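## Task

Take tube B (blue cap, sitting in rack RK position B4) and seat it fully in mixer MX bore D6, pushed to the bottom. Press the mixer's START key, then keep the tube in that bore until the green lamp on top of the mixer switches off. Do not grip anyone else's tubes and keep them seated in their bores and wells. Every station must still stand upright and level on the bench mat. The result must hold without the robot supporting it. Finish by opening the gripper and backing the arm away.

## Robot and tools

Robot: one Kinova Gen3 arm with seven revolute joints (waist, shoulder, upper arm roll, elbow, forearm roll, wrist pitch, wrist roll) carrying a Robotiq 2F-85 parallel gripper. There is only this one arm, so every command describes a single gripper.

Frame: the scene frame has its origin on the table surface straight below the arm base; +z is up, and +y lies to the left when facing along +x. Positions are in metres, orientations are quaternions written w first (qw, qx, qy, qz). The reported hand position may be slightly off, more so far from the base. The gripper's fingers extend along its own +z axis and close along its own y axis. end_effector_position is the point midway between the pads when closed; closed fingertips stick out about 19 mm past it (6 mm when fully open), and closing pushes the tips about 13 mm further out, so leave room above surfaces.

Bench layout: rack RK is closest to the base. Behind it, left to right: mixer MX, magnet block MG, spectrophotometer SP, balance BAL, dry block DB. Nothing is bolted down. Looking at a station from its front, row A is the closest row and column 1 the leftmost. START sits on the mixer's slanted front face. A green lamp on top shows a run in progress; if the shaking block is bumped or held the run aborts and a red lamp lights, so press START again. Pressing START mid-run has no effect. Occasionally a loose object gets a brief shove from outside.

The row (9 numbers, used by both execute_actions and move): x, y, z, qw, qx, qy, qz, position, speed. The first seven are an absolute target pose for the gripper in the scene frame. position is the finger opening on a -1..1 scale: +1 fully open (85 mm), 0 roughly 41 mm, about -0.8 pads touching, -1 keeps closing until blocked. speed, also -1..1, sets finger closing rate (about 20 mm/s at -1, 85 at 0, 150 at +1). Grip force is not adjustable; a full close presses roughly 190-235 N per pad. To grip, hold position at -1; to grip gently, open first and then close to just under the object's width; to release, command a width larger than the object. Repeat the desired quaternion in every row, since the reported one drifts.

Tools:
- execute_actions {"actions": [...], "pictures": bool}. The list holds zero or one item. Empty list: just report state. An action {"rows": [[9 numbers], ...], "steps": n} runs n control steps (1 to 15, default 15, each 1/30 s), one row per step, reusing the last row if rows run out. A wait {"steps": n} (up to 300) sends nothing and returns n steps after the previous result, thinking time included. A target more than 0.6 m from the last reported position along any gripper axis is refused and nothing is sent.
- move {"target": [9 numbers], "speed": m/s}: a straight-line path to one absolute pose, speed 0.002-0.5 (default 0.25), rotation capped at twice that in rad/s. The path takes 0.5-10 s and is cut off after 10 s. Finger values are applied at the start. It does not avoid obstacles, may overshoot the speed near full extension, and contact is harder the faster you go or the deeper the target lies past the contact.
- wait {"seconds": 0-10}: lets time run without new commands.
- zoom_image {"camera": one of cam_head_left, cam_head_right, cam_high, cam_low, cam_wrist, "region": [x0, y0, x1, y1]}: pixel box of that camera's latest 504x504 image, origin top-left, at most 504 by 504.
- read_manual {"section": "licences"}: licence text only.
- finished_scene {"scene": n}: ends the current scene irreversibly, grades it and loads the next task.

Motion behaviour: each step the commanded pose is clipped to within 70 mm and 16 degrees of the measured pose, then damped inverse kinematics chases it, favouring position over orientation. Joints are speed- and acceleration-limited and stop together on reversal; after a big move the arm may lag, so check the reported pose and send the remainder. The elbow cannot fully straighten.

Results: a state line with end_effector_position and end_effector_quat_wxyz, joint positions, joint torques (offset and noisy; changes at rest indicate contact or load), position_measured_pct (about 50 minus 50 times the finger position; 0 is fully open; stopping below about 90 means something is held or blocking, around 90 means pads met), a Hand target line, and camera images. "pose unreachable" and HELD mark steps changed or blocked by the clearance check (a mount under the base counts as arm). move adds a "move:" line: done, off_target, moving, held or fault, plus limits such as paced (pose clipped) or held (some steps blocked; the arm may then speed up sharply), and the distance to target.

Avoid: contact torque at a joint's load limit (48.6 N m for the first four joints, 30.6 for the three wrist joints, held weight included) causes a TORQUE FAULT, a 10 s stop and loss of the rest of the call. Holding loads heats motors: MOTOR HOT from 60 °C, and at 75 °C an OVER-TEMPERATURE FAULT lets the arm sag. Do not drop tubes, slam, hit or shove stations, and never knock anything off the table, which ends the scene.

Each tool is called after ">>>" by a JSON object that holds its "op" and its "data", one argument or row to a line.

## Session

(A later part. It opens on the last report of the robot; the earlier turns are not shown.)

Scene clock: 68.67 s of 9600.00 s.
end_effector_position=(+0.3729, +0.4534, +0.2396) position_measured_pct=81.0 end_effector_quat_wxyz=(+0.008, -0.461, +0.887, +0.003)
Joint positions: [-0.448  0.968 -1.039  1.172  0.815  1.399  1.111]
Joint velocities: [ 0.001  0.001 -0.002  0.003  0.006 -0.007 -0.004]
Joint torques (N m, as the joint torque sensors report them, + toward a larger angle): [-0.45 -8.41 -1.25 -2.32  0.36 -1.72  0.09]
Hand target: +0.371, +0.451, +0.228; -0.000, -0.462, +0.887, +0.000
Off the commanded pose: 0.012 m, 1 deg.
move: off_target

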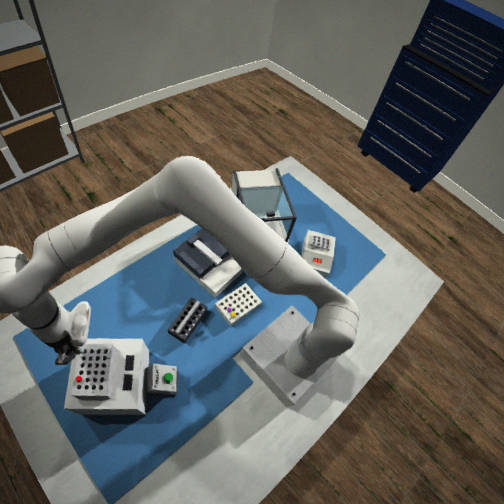

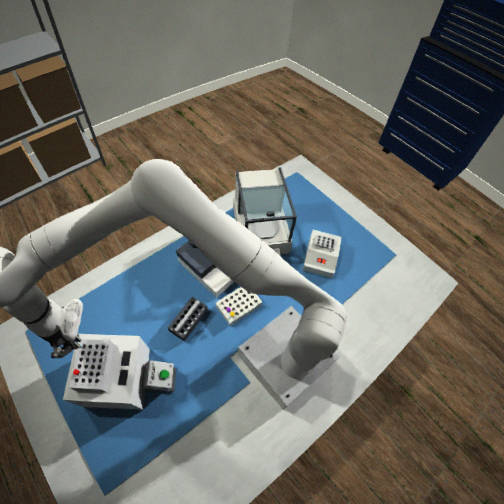

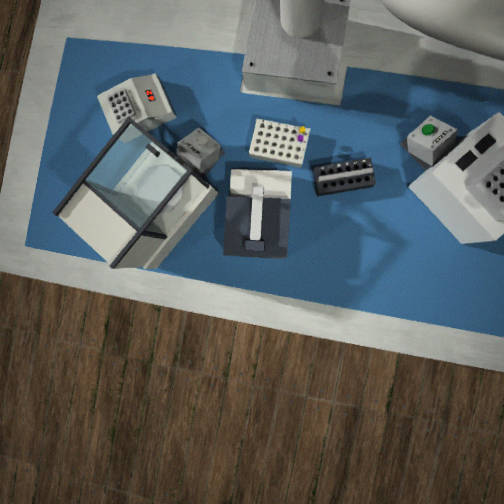

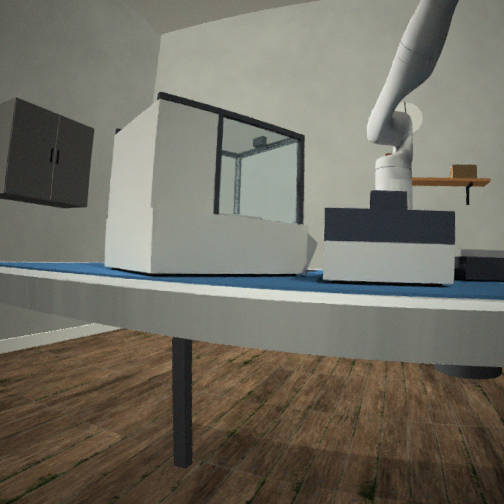

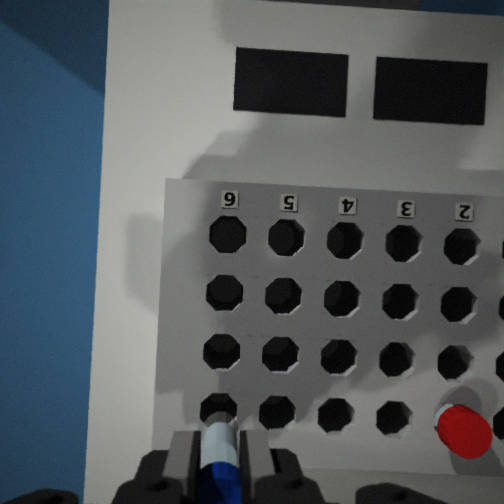

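>>> {"op": "move", "data": {
  "target": [0.3678, 0.4459, 0.248, 0, -0.462, 0.887, 0, -0.66, -0.5],
  "speed": 0.05
}}

>>> {"op": "move", "data": {
  "target": [0.3678, 0.4459, 0.230, 0, -0.462, 0.887, 0, -0.66, -0.5],
  "speed": 0.03
}}

Scene clock: 76.40 s of 9600.00 s.
end_effector_position=(+0.3678, +0.4460, +0.2479) position_measured_pct=81.0 end_effector_quat_wxyz=(+0.000, -0.462, +0.887, +0.000)
Joint positions: [-0.441  0.954 -1.046  1.176  0.796  1.424  1.117]
Joint velocities: [ 0.002 -0.002  0.001 -0.    -0.001  0.003  0.   ]
Joint torques (N m, as the joint torque sensors report them, + toward a larger angle): [  0.3  -21.58  -5.45  -6.04  -0.27  -0.05   0.16]
Hand target: +0.368, +0.446, +0.248; +0.000, -0.462, +0.887, -0.000
Off the commanded pose: 0.000 m, 0 deg.
move: done

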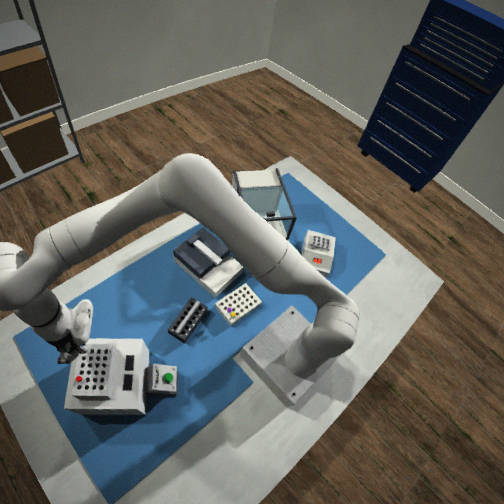

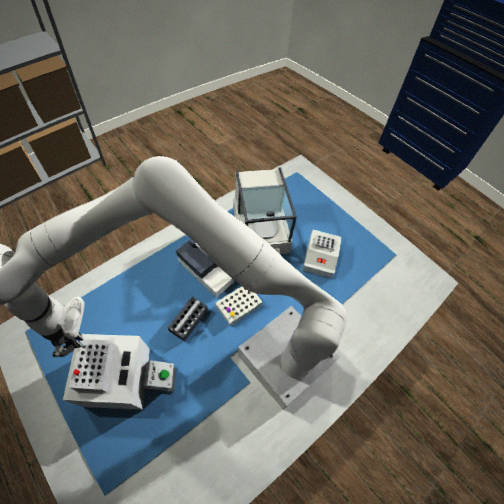

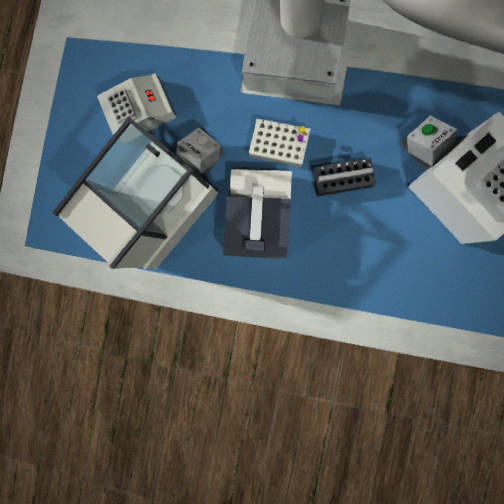

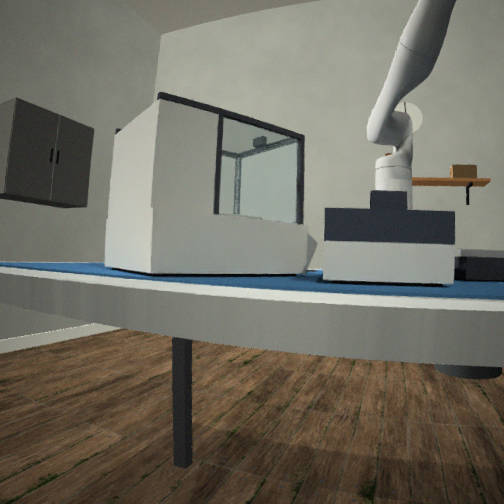

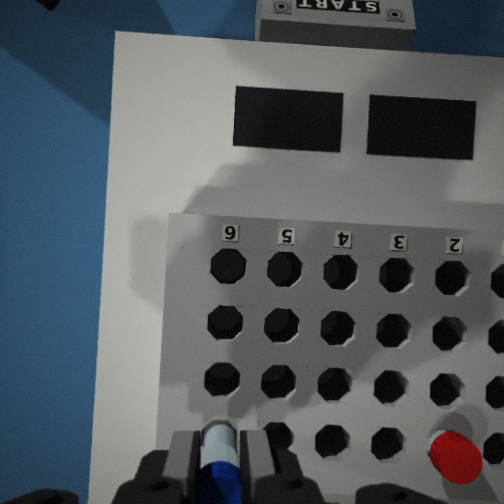

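Scene clock: 77.23 s of 9600.00 s.
end_effector_position=(+0.3696, +0.4486, +0.2391) position_measured_pct=81.0 end_effector_quat_wxyz=(+0.007, -0.461, +0.887, +0.003)
Joint positions: [-0.437  0.961 -1.044  1.197  0.813  1.391  1.103]
Joint velocities: [ 0.001  0.    -0.002  0.003  0.005 -0.003 -0.003]
Joint torques (N m, as the joint torque sensors report them, + toward a larger angle): [ -0.58 -11.73  -2.4   -1.33   0.09  -0.68   0.04]
Hand target: +0.368, +0.446, +0.230; -0.000, -0.462, +0.887, +0.000
Off the commanded pose: 0.010 m, 1 deg.
move: off_target

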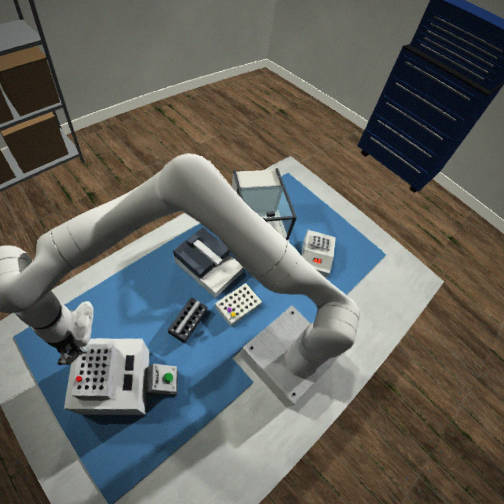

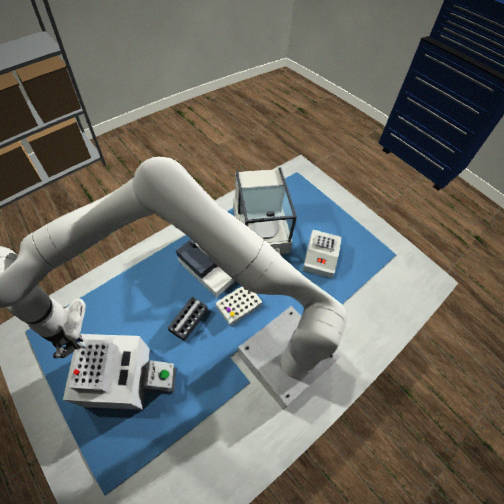

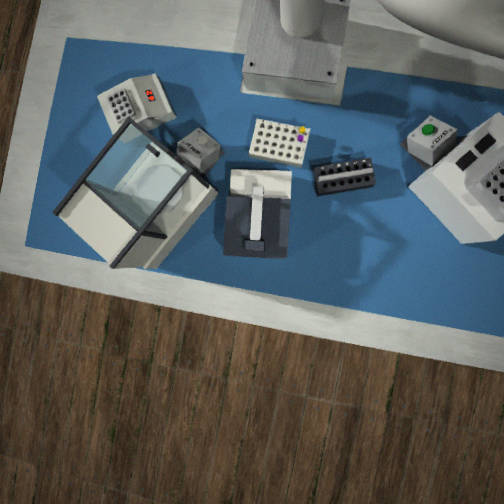

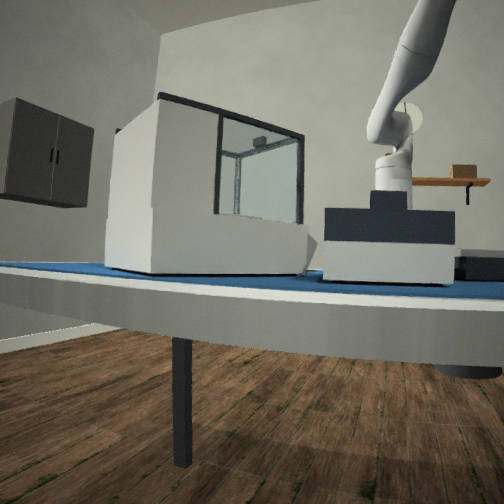

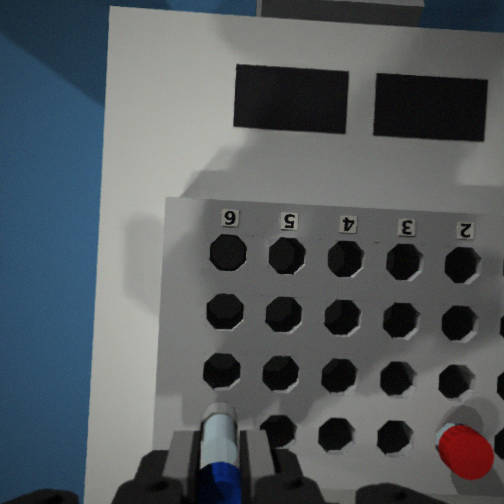

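>>> {"op": "move", "data": {
  "target": [0.3698, 0.4488, 0.245, 0, -0.462, 0.887, 0, -0.66, -0.5],
  "speed": 0.04
}}

>>> {"op": "move", "data": {
  "target": [0.3698, 0.4488, 0.232, 0, -0.462, 0.887, 0, -0.66, -0.5],
  "speed": 0.02
}}

Scene clock: 82.23 s of 9600.00 s.
end_effector_position=(+0.3699, +0.4487, +0.2450) position_measured_pct=81.0 end_effector_quat_wxyz=(+0.000, -0.462, +0.887, +0.000)
Joint positions: [-0.446  0.963 -1.043  1.164  0.801  1.425  1.119]
Joint velocities: [-0.003  0.001  0.    -0.008 -0.001  0.007  0.002]
Joint torques (N m, as the joint torque sensors report them, + toward a larger angle): [ -0.52 -22.61  -4.94  -5.91   0.17  -0.05   0.13]
Hand target: +0.370, +0.449, +0.245; +0.000, -0.462, +0.887, -0.000
Off the commanded pose: 0.000 m, 0 deg.
move: done

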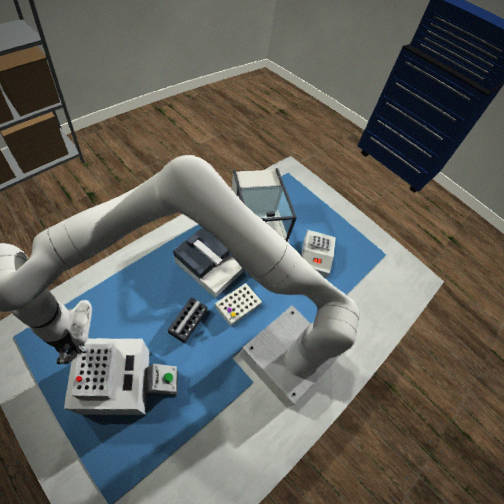

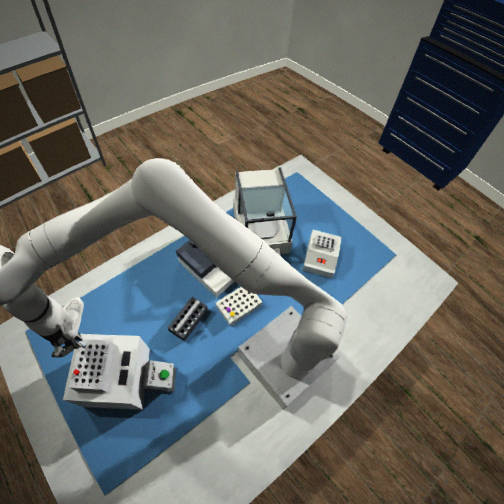

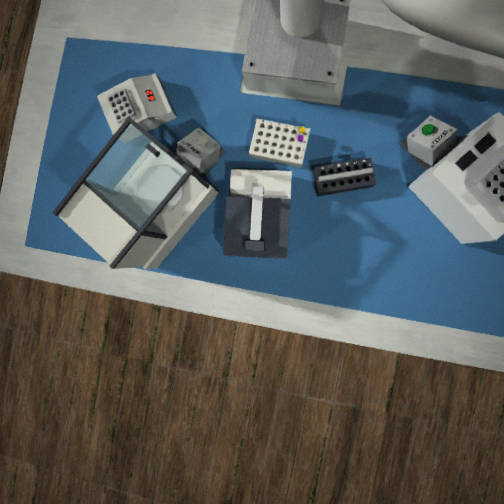

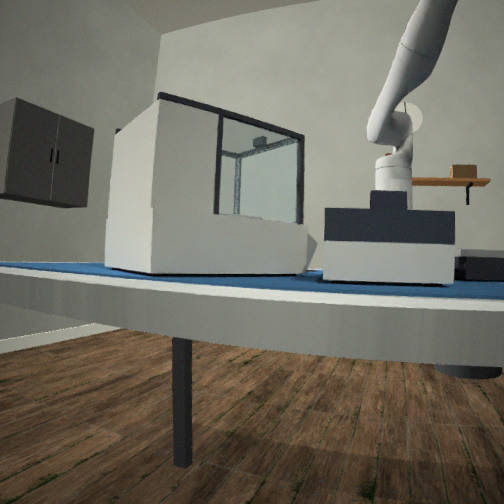

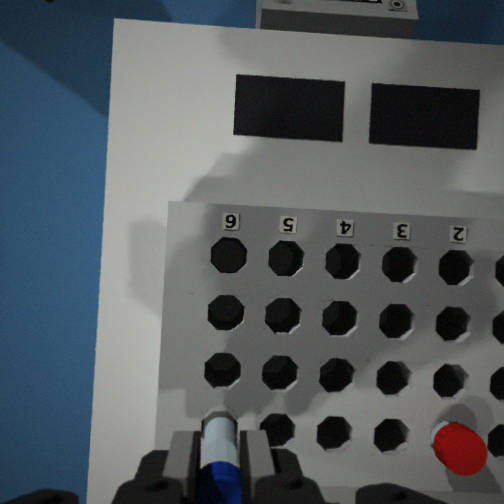

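Scene clock: 83.10 s of 9600.00 s.
end_effector_position=(+0.3711, +0.4507, +0.2389) position_measured_pct=81.0 end_effector_quat_wxyz=(+0.005, -0.461, +0.887, +0.002)
Joint positions: [-0.444  0.968 -1.042  1.179  0.813  1.401  1.109]
Joint velocities: [ 0.001 -0.    -0.002  0.003  0.003 -0.001 -0.003]
Joint torques (N m, as the joint torque sensors report them, + toward a larger angle): [ -0.97 -13.72  -2.4   -3.1   -0.21  -0.81   0.48]
Hand target: +0.370, +0.449, +0.232; -0.000, -0.462, +0.887, +0.000
Off the commanded pose: 0.007 m, 1 deg.
move: off_target

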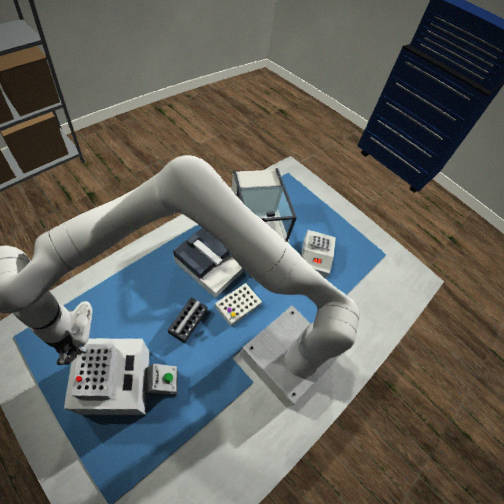

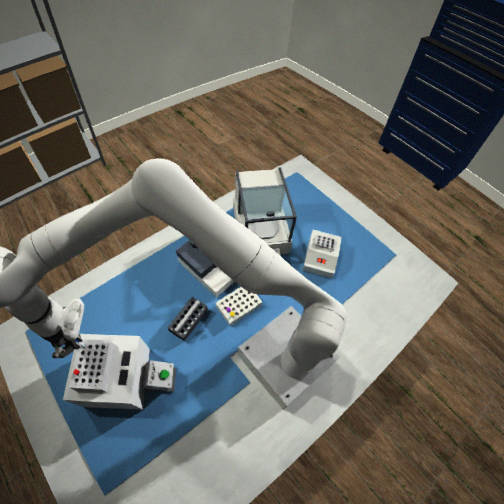

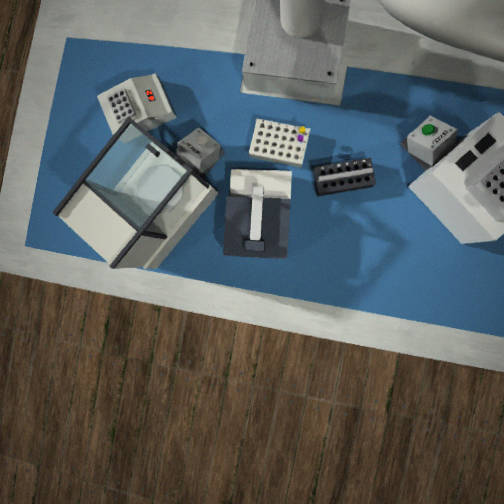

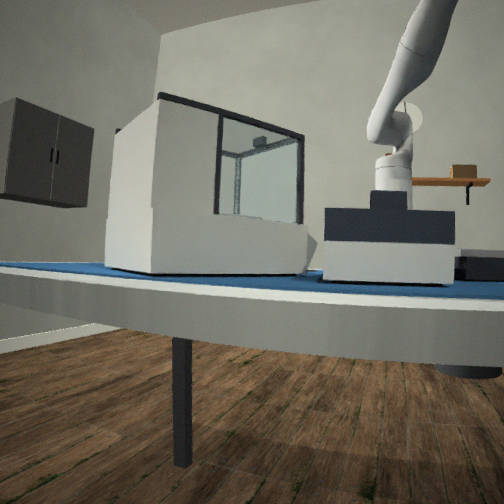

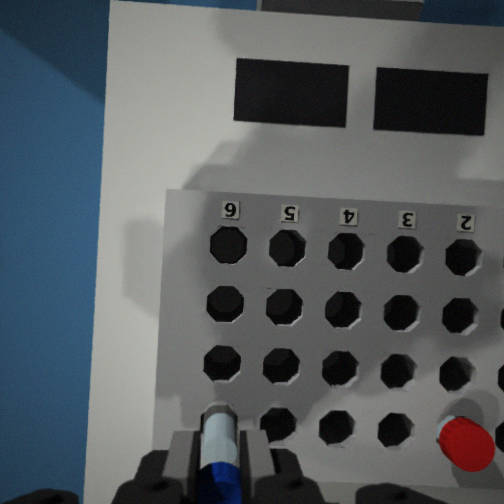

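>>> {"op": "move", "data": {
  "target": [0.3710, 0.4505, 0.244, 0, -0.462, 0.887, 0, -0.66, -0.5],
  "speed": 0.04
}}

>>> {"op": "zoom_image", "data": {
  "camera": "cam_wrist",
  "region": [120, 304, 320, 504]
}}

Scene clock: 86.90 s of 9600.00 s.
end_effector_position=(+0.3710, +0.4504, +0.2439) position_measured_pct=81.0 end_effector_quat_wxyz=(+0.000, -0.462, +0.887, +0.000)
Joint positions: [-0.45   0.968 -1.042  1.156  0.804  1.427  1.122]
Joint velocities: [-0.002  0.001 -0.001 -0.005 -0.002  0.005  0.006]
Joint torques (N m, as the joint torque sensors report them, + toward a larger angle): [  0.02 -22.09  -5.12  -6.3   -0.18  -0.06   0.19]
Hand target: +0.371, +0.450, +0.244; +0.000, -0.462, +0.887, -0.000
Off the commanded pose: 0.000 m, 0 deg.
move: done

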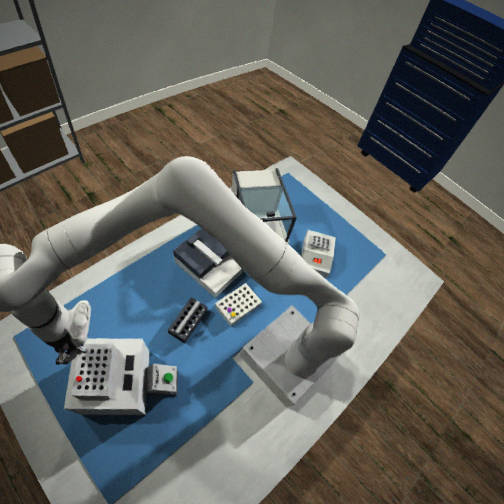

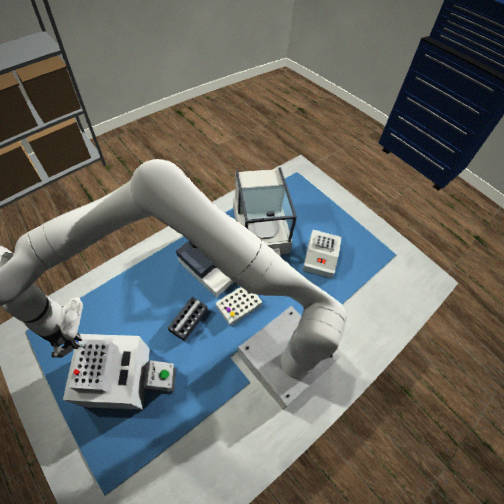

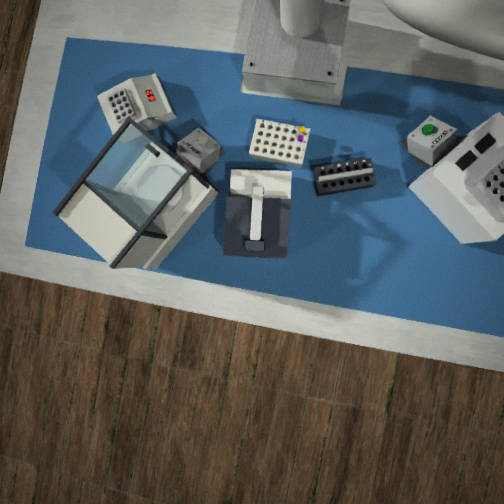

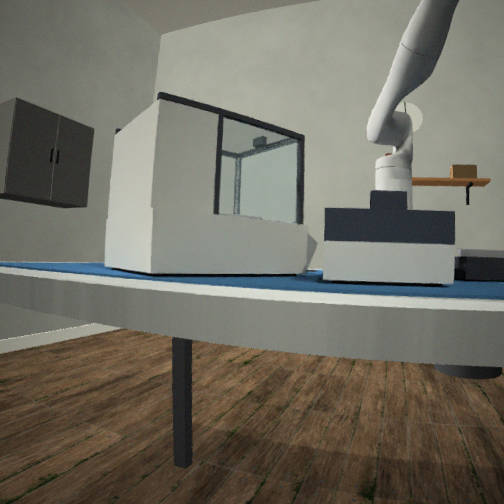

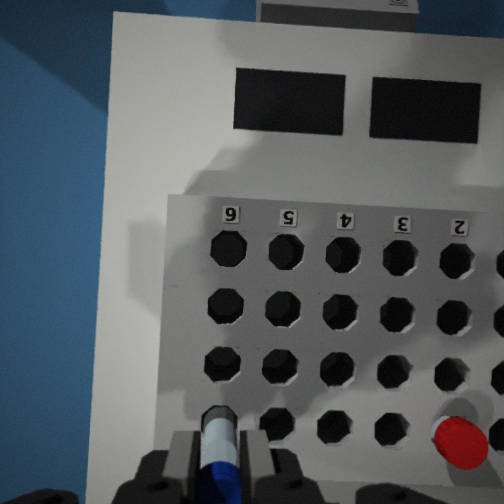

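Region (120, 304, 320, 504) of cam_wrist's 504x504 image, scaled by 2.520.

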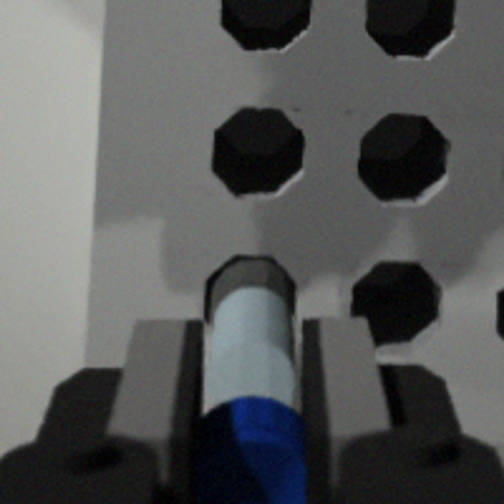

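>>> {"op": "move", "data": {
  "target": [0.3722, 0.4522, 0.243, 0, -0.462, 0.887, 0, -0.66, -0.5],
  "speed": 0.03
}}

>>> {"op": "move", "data": {
  "target": [0.3722, 0.4522, 0.232, 0, -0.462, 0.887, 0, -0.66, -0.5],
  "speed": 0.02
}}

Scene clock: 90.57 s of 9600.00 s.
end_effector_position=(+0.3722, +0.4522, +0.2430) position_measured_pct=81.0 end_effector_quat_wxyz=(+0.000, -0.462, +0.887, -0.000)
Joint positions: [-0.454  0.972 -1.04   1.147  0.806  1.429  1.125]
Joint velocities: [-0.001  0.001  0.    -0.002  0.001  0.    -0.001]
Joint torques (N m, as the joint torque sensors report them, + toward a larger angle): [ -0.01 -23.07  -5.14  -6.05  -0.07  -0.24   0.17]
Hand target: +0.372, +0.452, +0.243; -0.000, -0.462, +0.887, -0.000
Off the commanded pose: 0.000 m, 0 deg.
move: done

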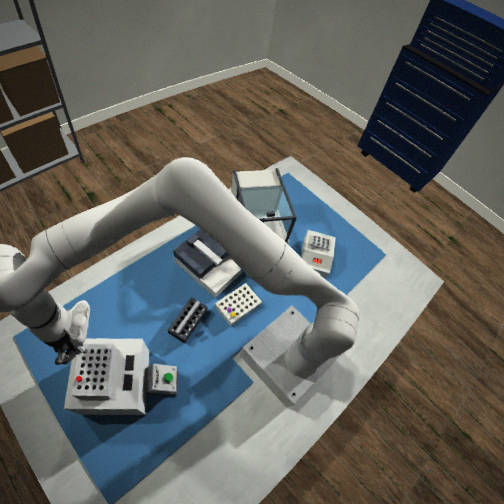

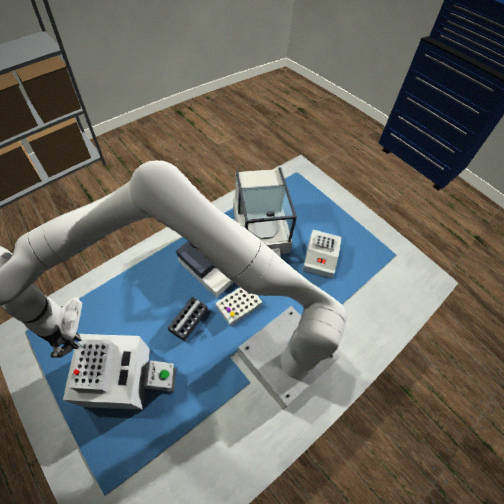

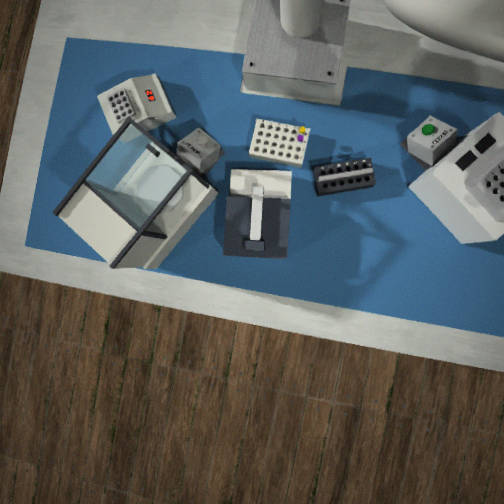

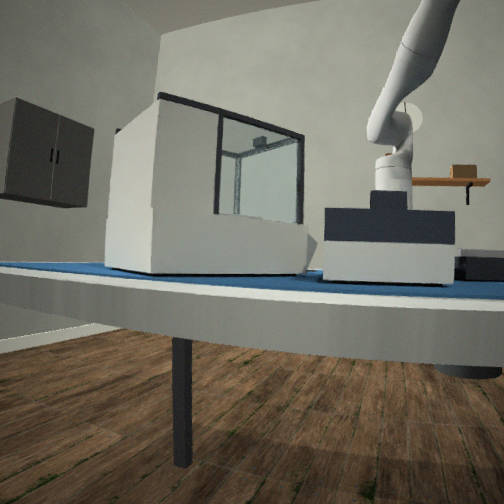

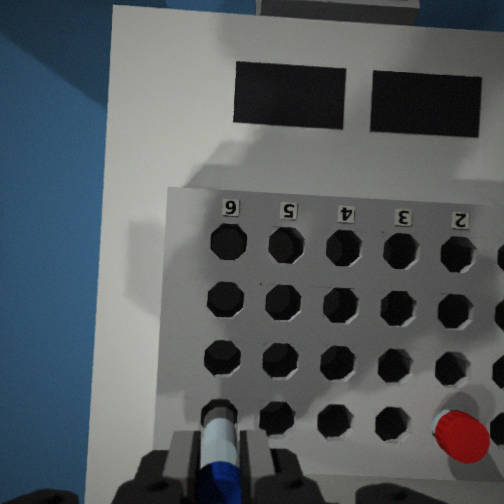

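Scene clock: 91.37 s of 9600.00 s.
end_effector_position=(+0.3719, +0.4513, +0.2320) position_measured_pct=81.0 end_effector_quat_wxyz=(-0.001, -0.462, +0.887, -0.001)
Joint positions: [-0.452  0.984 -1.035  1.164  0.814  1.41   1.117]
Joint velocities: [ 0.     0.001 -0.     0.001  0.002 -0.002 -0.003]
Joint torques (N m, as the joint torque sensors report them, + toward a larger angle): [ -0.35 -21.94  -5.51  -6.59   0.27  -1.08   0.2 ]
Hand target: +0.372, +0.452, +0.232; -0.000, -0.462, +0.887, +0.000
Off the commanded pose: 0.001 m, 0 deg.
move: done

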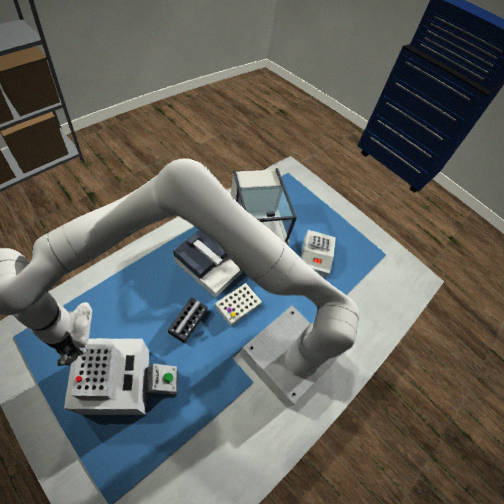

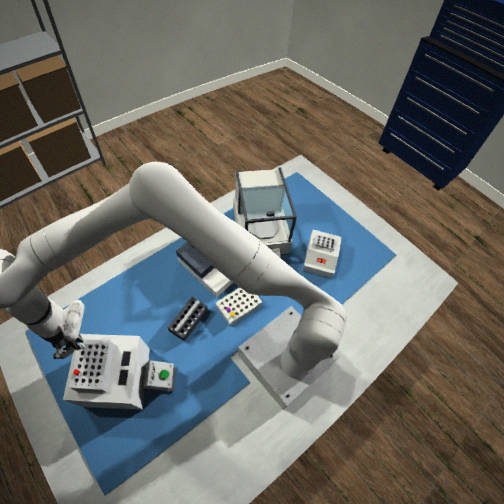

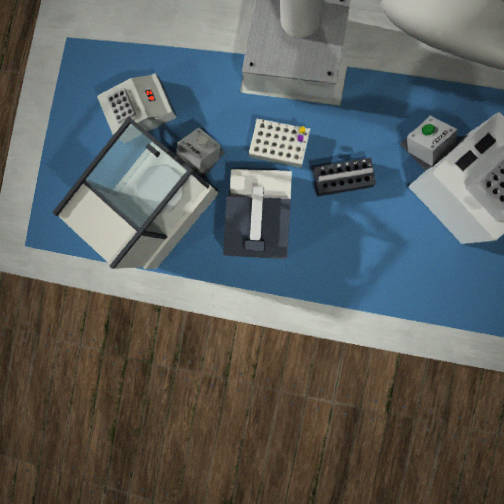

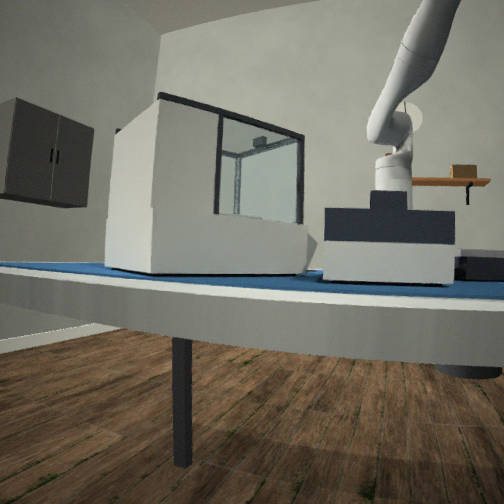

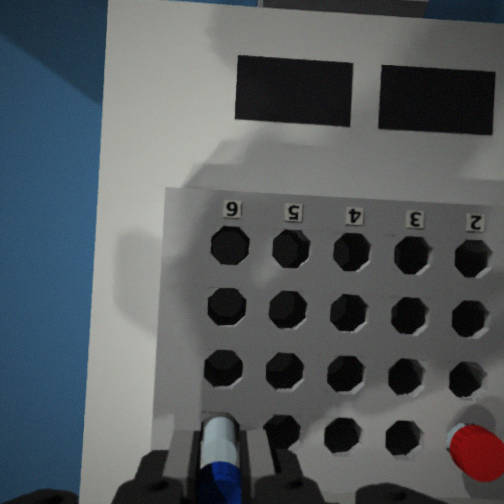

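>>> {"op": "move", "data": {
  "target": [0.3697, 0.4485, 0.208, 0, -0.462, 0.887, 0, -0.66, -0.5],
  "speed": 0.025
}}

Scene clock: 94.80 s of 9600.00 s.
end_effector_position=(+0.3699, +0.4485, +0.2150) position_measured_pct=81.0 end_effector_quat_wxyz=(+0.003, -0.462, +0.887, +0.000)
Joint positions: [-0.44   0.995 -1.032  1.214  0.833  1.361  1.091]
Joint velocities: [ 0.003 -0.001 -0.004  0.006  0.004 -0.004 -0.006]
Joint torques (N m, as the joint torque sensors report them, + toward a larger angle): [ -1.02 -12.67  -2.07  -4.87   1.13  -3.1    0.49]
Hand target: +0.370, +0.448, +0.208; -0.000, -0.462, +0.887, +0.000
Off the commanded pose: 0.007 m, 0 deg.
move: off_target

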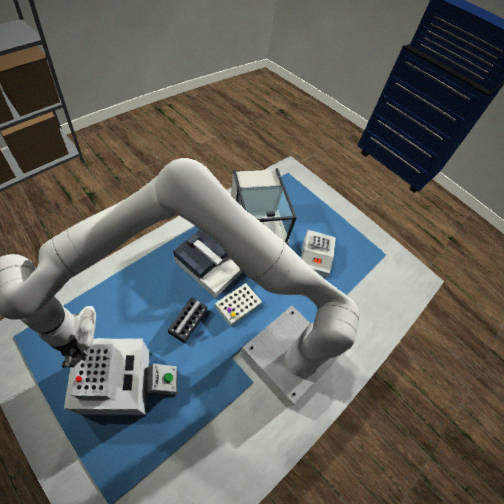

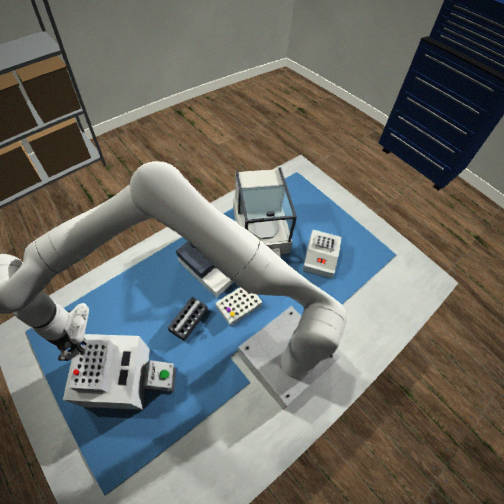

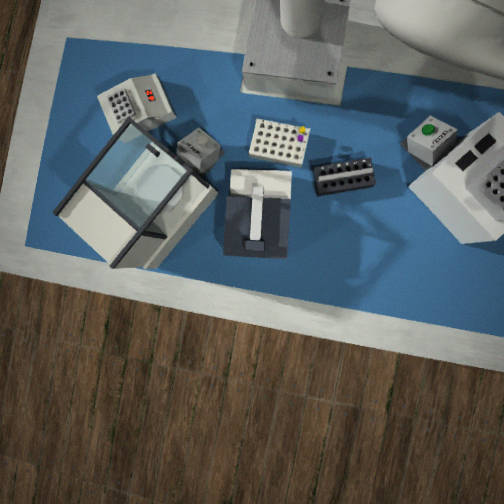

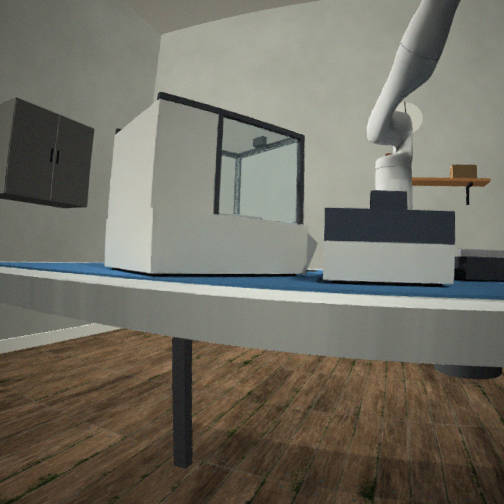

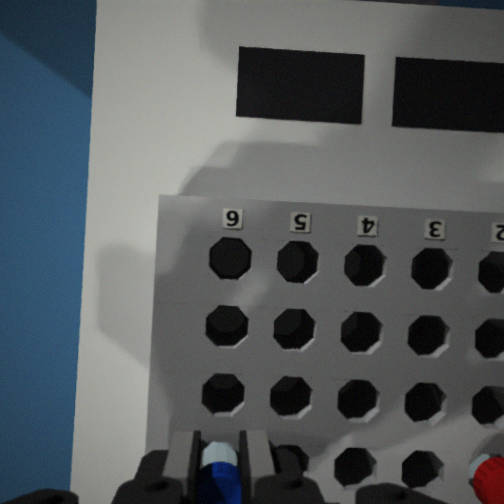

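>>> {"op": "execute_actions", "data": {
  "actions": [
    {"rows": [[0.3697, 0.4485, 0.217, 0, -0.462, 0.887, 0, -0.3, 0]], "steps": 12}
  ],
  "pictures": false
}}

>>> {"op": "move", "data": {
  "target": [0.385, 0.425, 0.29, 0, -0.462, 0.887, 0, -0.3, 0],
  "speed": 0.08
}}

Scene clock: 98.47 s of 9600.00 s.
end_effector_position=(+0.3697, +0.4485, +0.2170) position_measured_pct=65.1 end_effector_quat_wxyz=(+0.000, -0.462, +0.887, -0.000)
Joint positions: [-0.441  0.995 -1.032  1.205  0.828  1.371  1.097]
Joint velocities: [-0.     0.001 -0.001 -0.002 -0.001  0.002 -0.   ]
Joint torques (N m, as the joint torque sensors report them, + toward a larger angle): [ -0.29 -22.04  -5.32  -6.42   0.04  -0.18  -0.1 ]
Hand target: +0.370, +0.448, +0.217; +0.000, -0.462, +0.887, -0.000
Off the commanded pose: 0.000 m, 0 deg.
Steps of this call (steps 1 to 98: nothing new was sent; steps 99 to 110: all 12 steps of this action). Readings (end_effector_position | what the end effector reports):
99: (+0.3700, +0.4485, +0.2158) | position_measured_pct=81.0
100: (+0.3697, +0.4481, +0.2166) | position_measured_pct=80.6
102: (+0.3698, +0.4482, +0.2168) | position_measured_pct=76.2
106: (+0.3699, +0.4485, +0.2170) | position_measured_pct=66.7
110: the state above

Scene clock: 100.07 s of 9600.00 s.
end_effector_position=(+0.3850, +0.4249, +0.2898) position_measured_pct=65.1 end_effector_quat_wxyz=(-0.000, -0.462, +0.887, -0.000)
Joint positions: [-0.395  0.905 -1.072  1.125  0.767  1.506  1.185]
Joint velocities: [ 0.001 -0.002 -0.001 -0.002 -0.001  0.002  0.003]
Joint torques (N m, as the joint torque sensors report them, + toward a larger angle): [ -0.16 -21.52  -5.33  -6.14  -0.3    0.14   0.23]
Hand target: +0.385, +0.425, +0.290; +0.000, -0.462, +0.887, -0.000
Off the commanded pose: 0.000 m, 0 deg.
move: done

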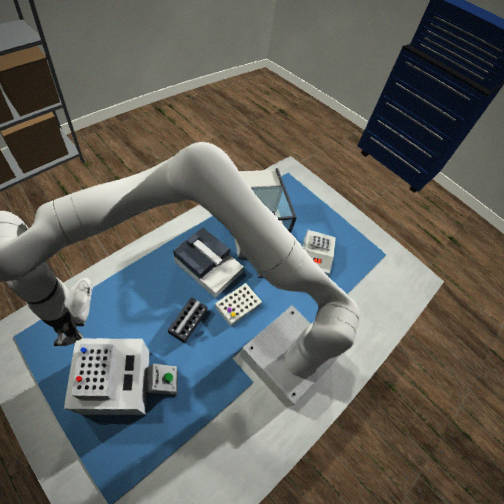

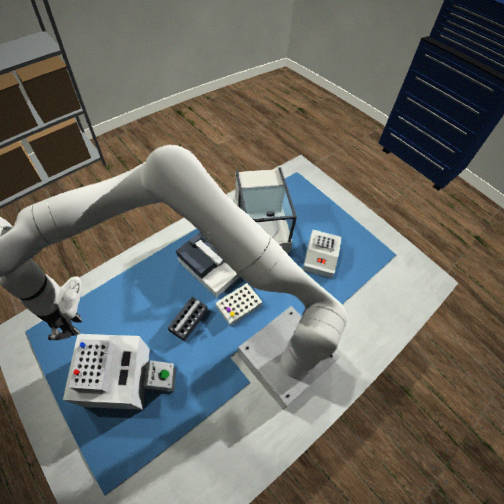

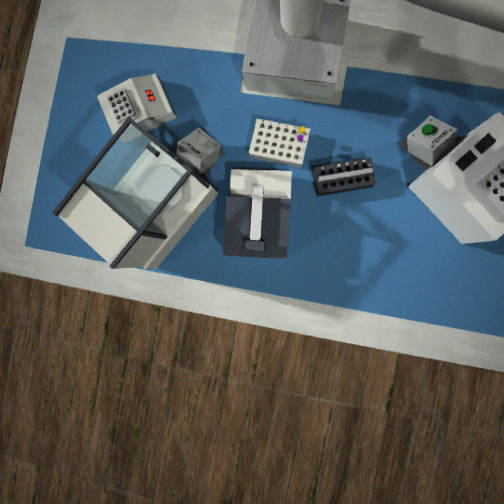

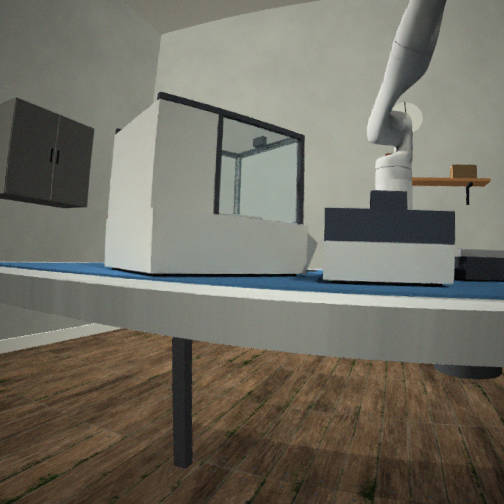

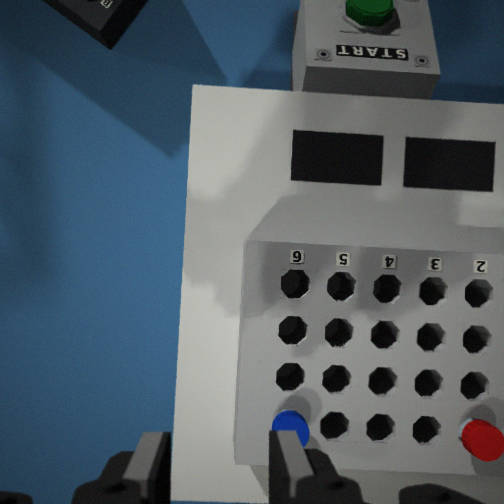

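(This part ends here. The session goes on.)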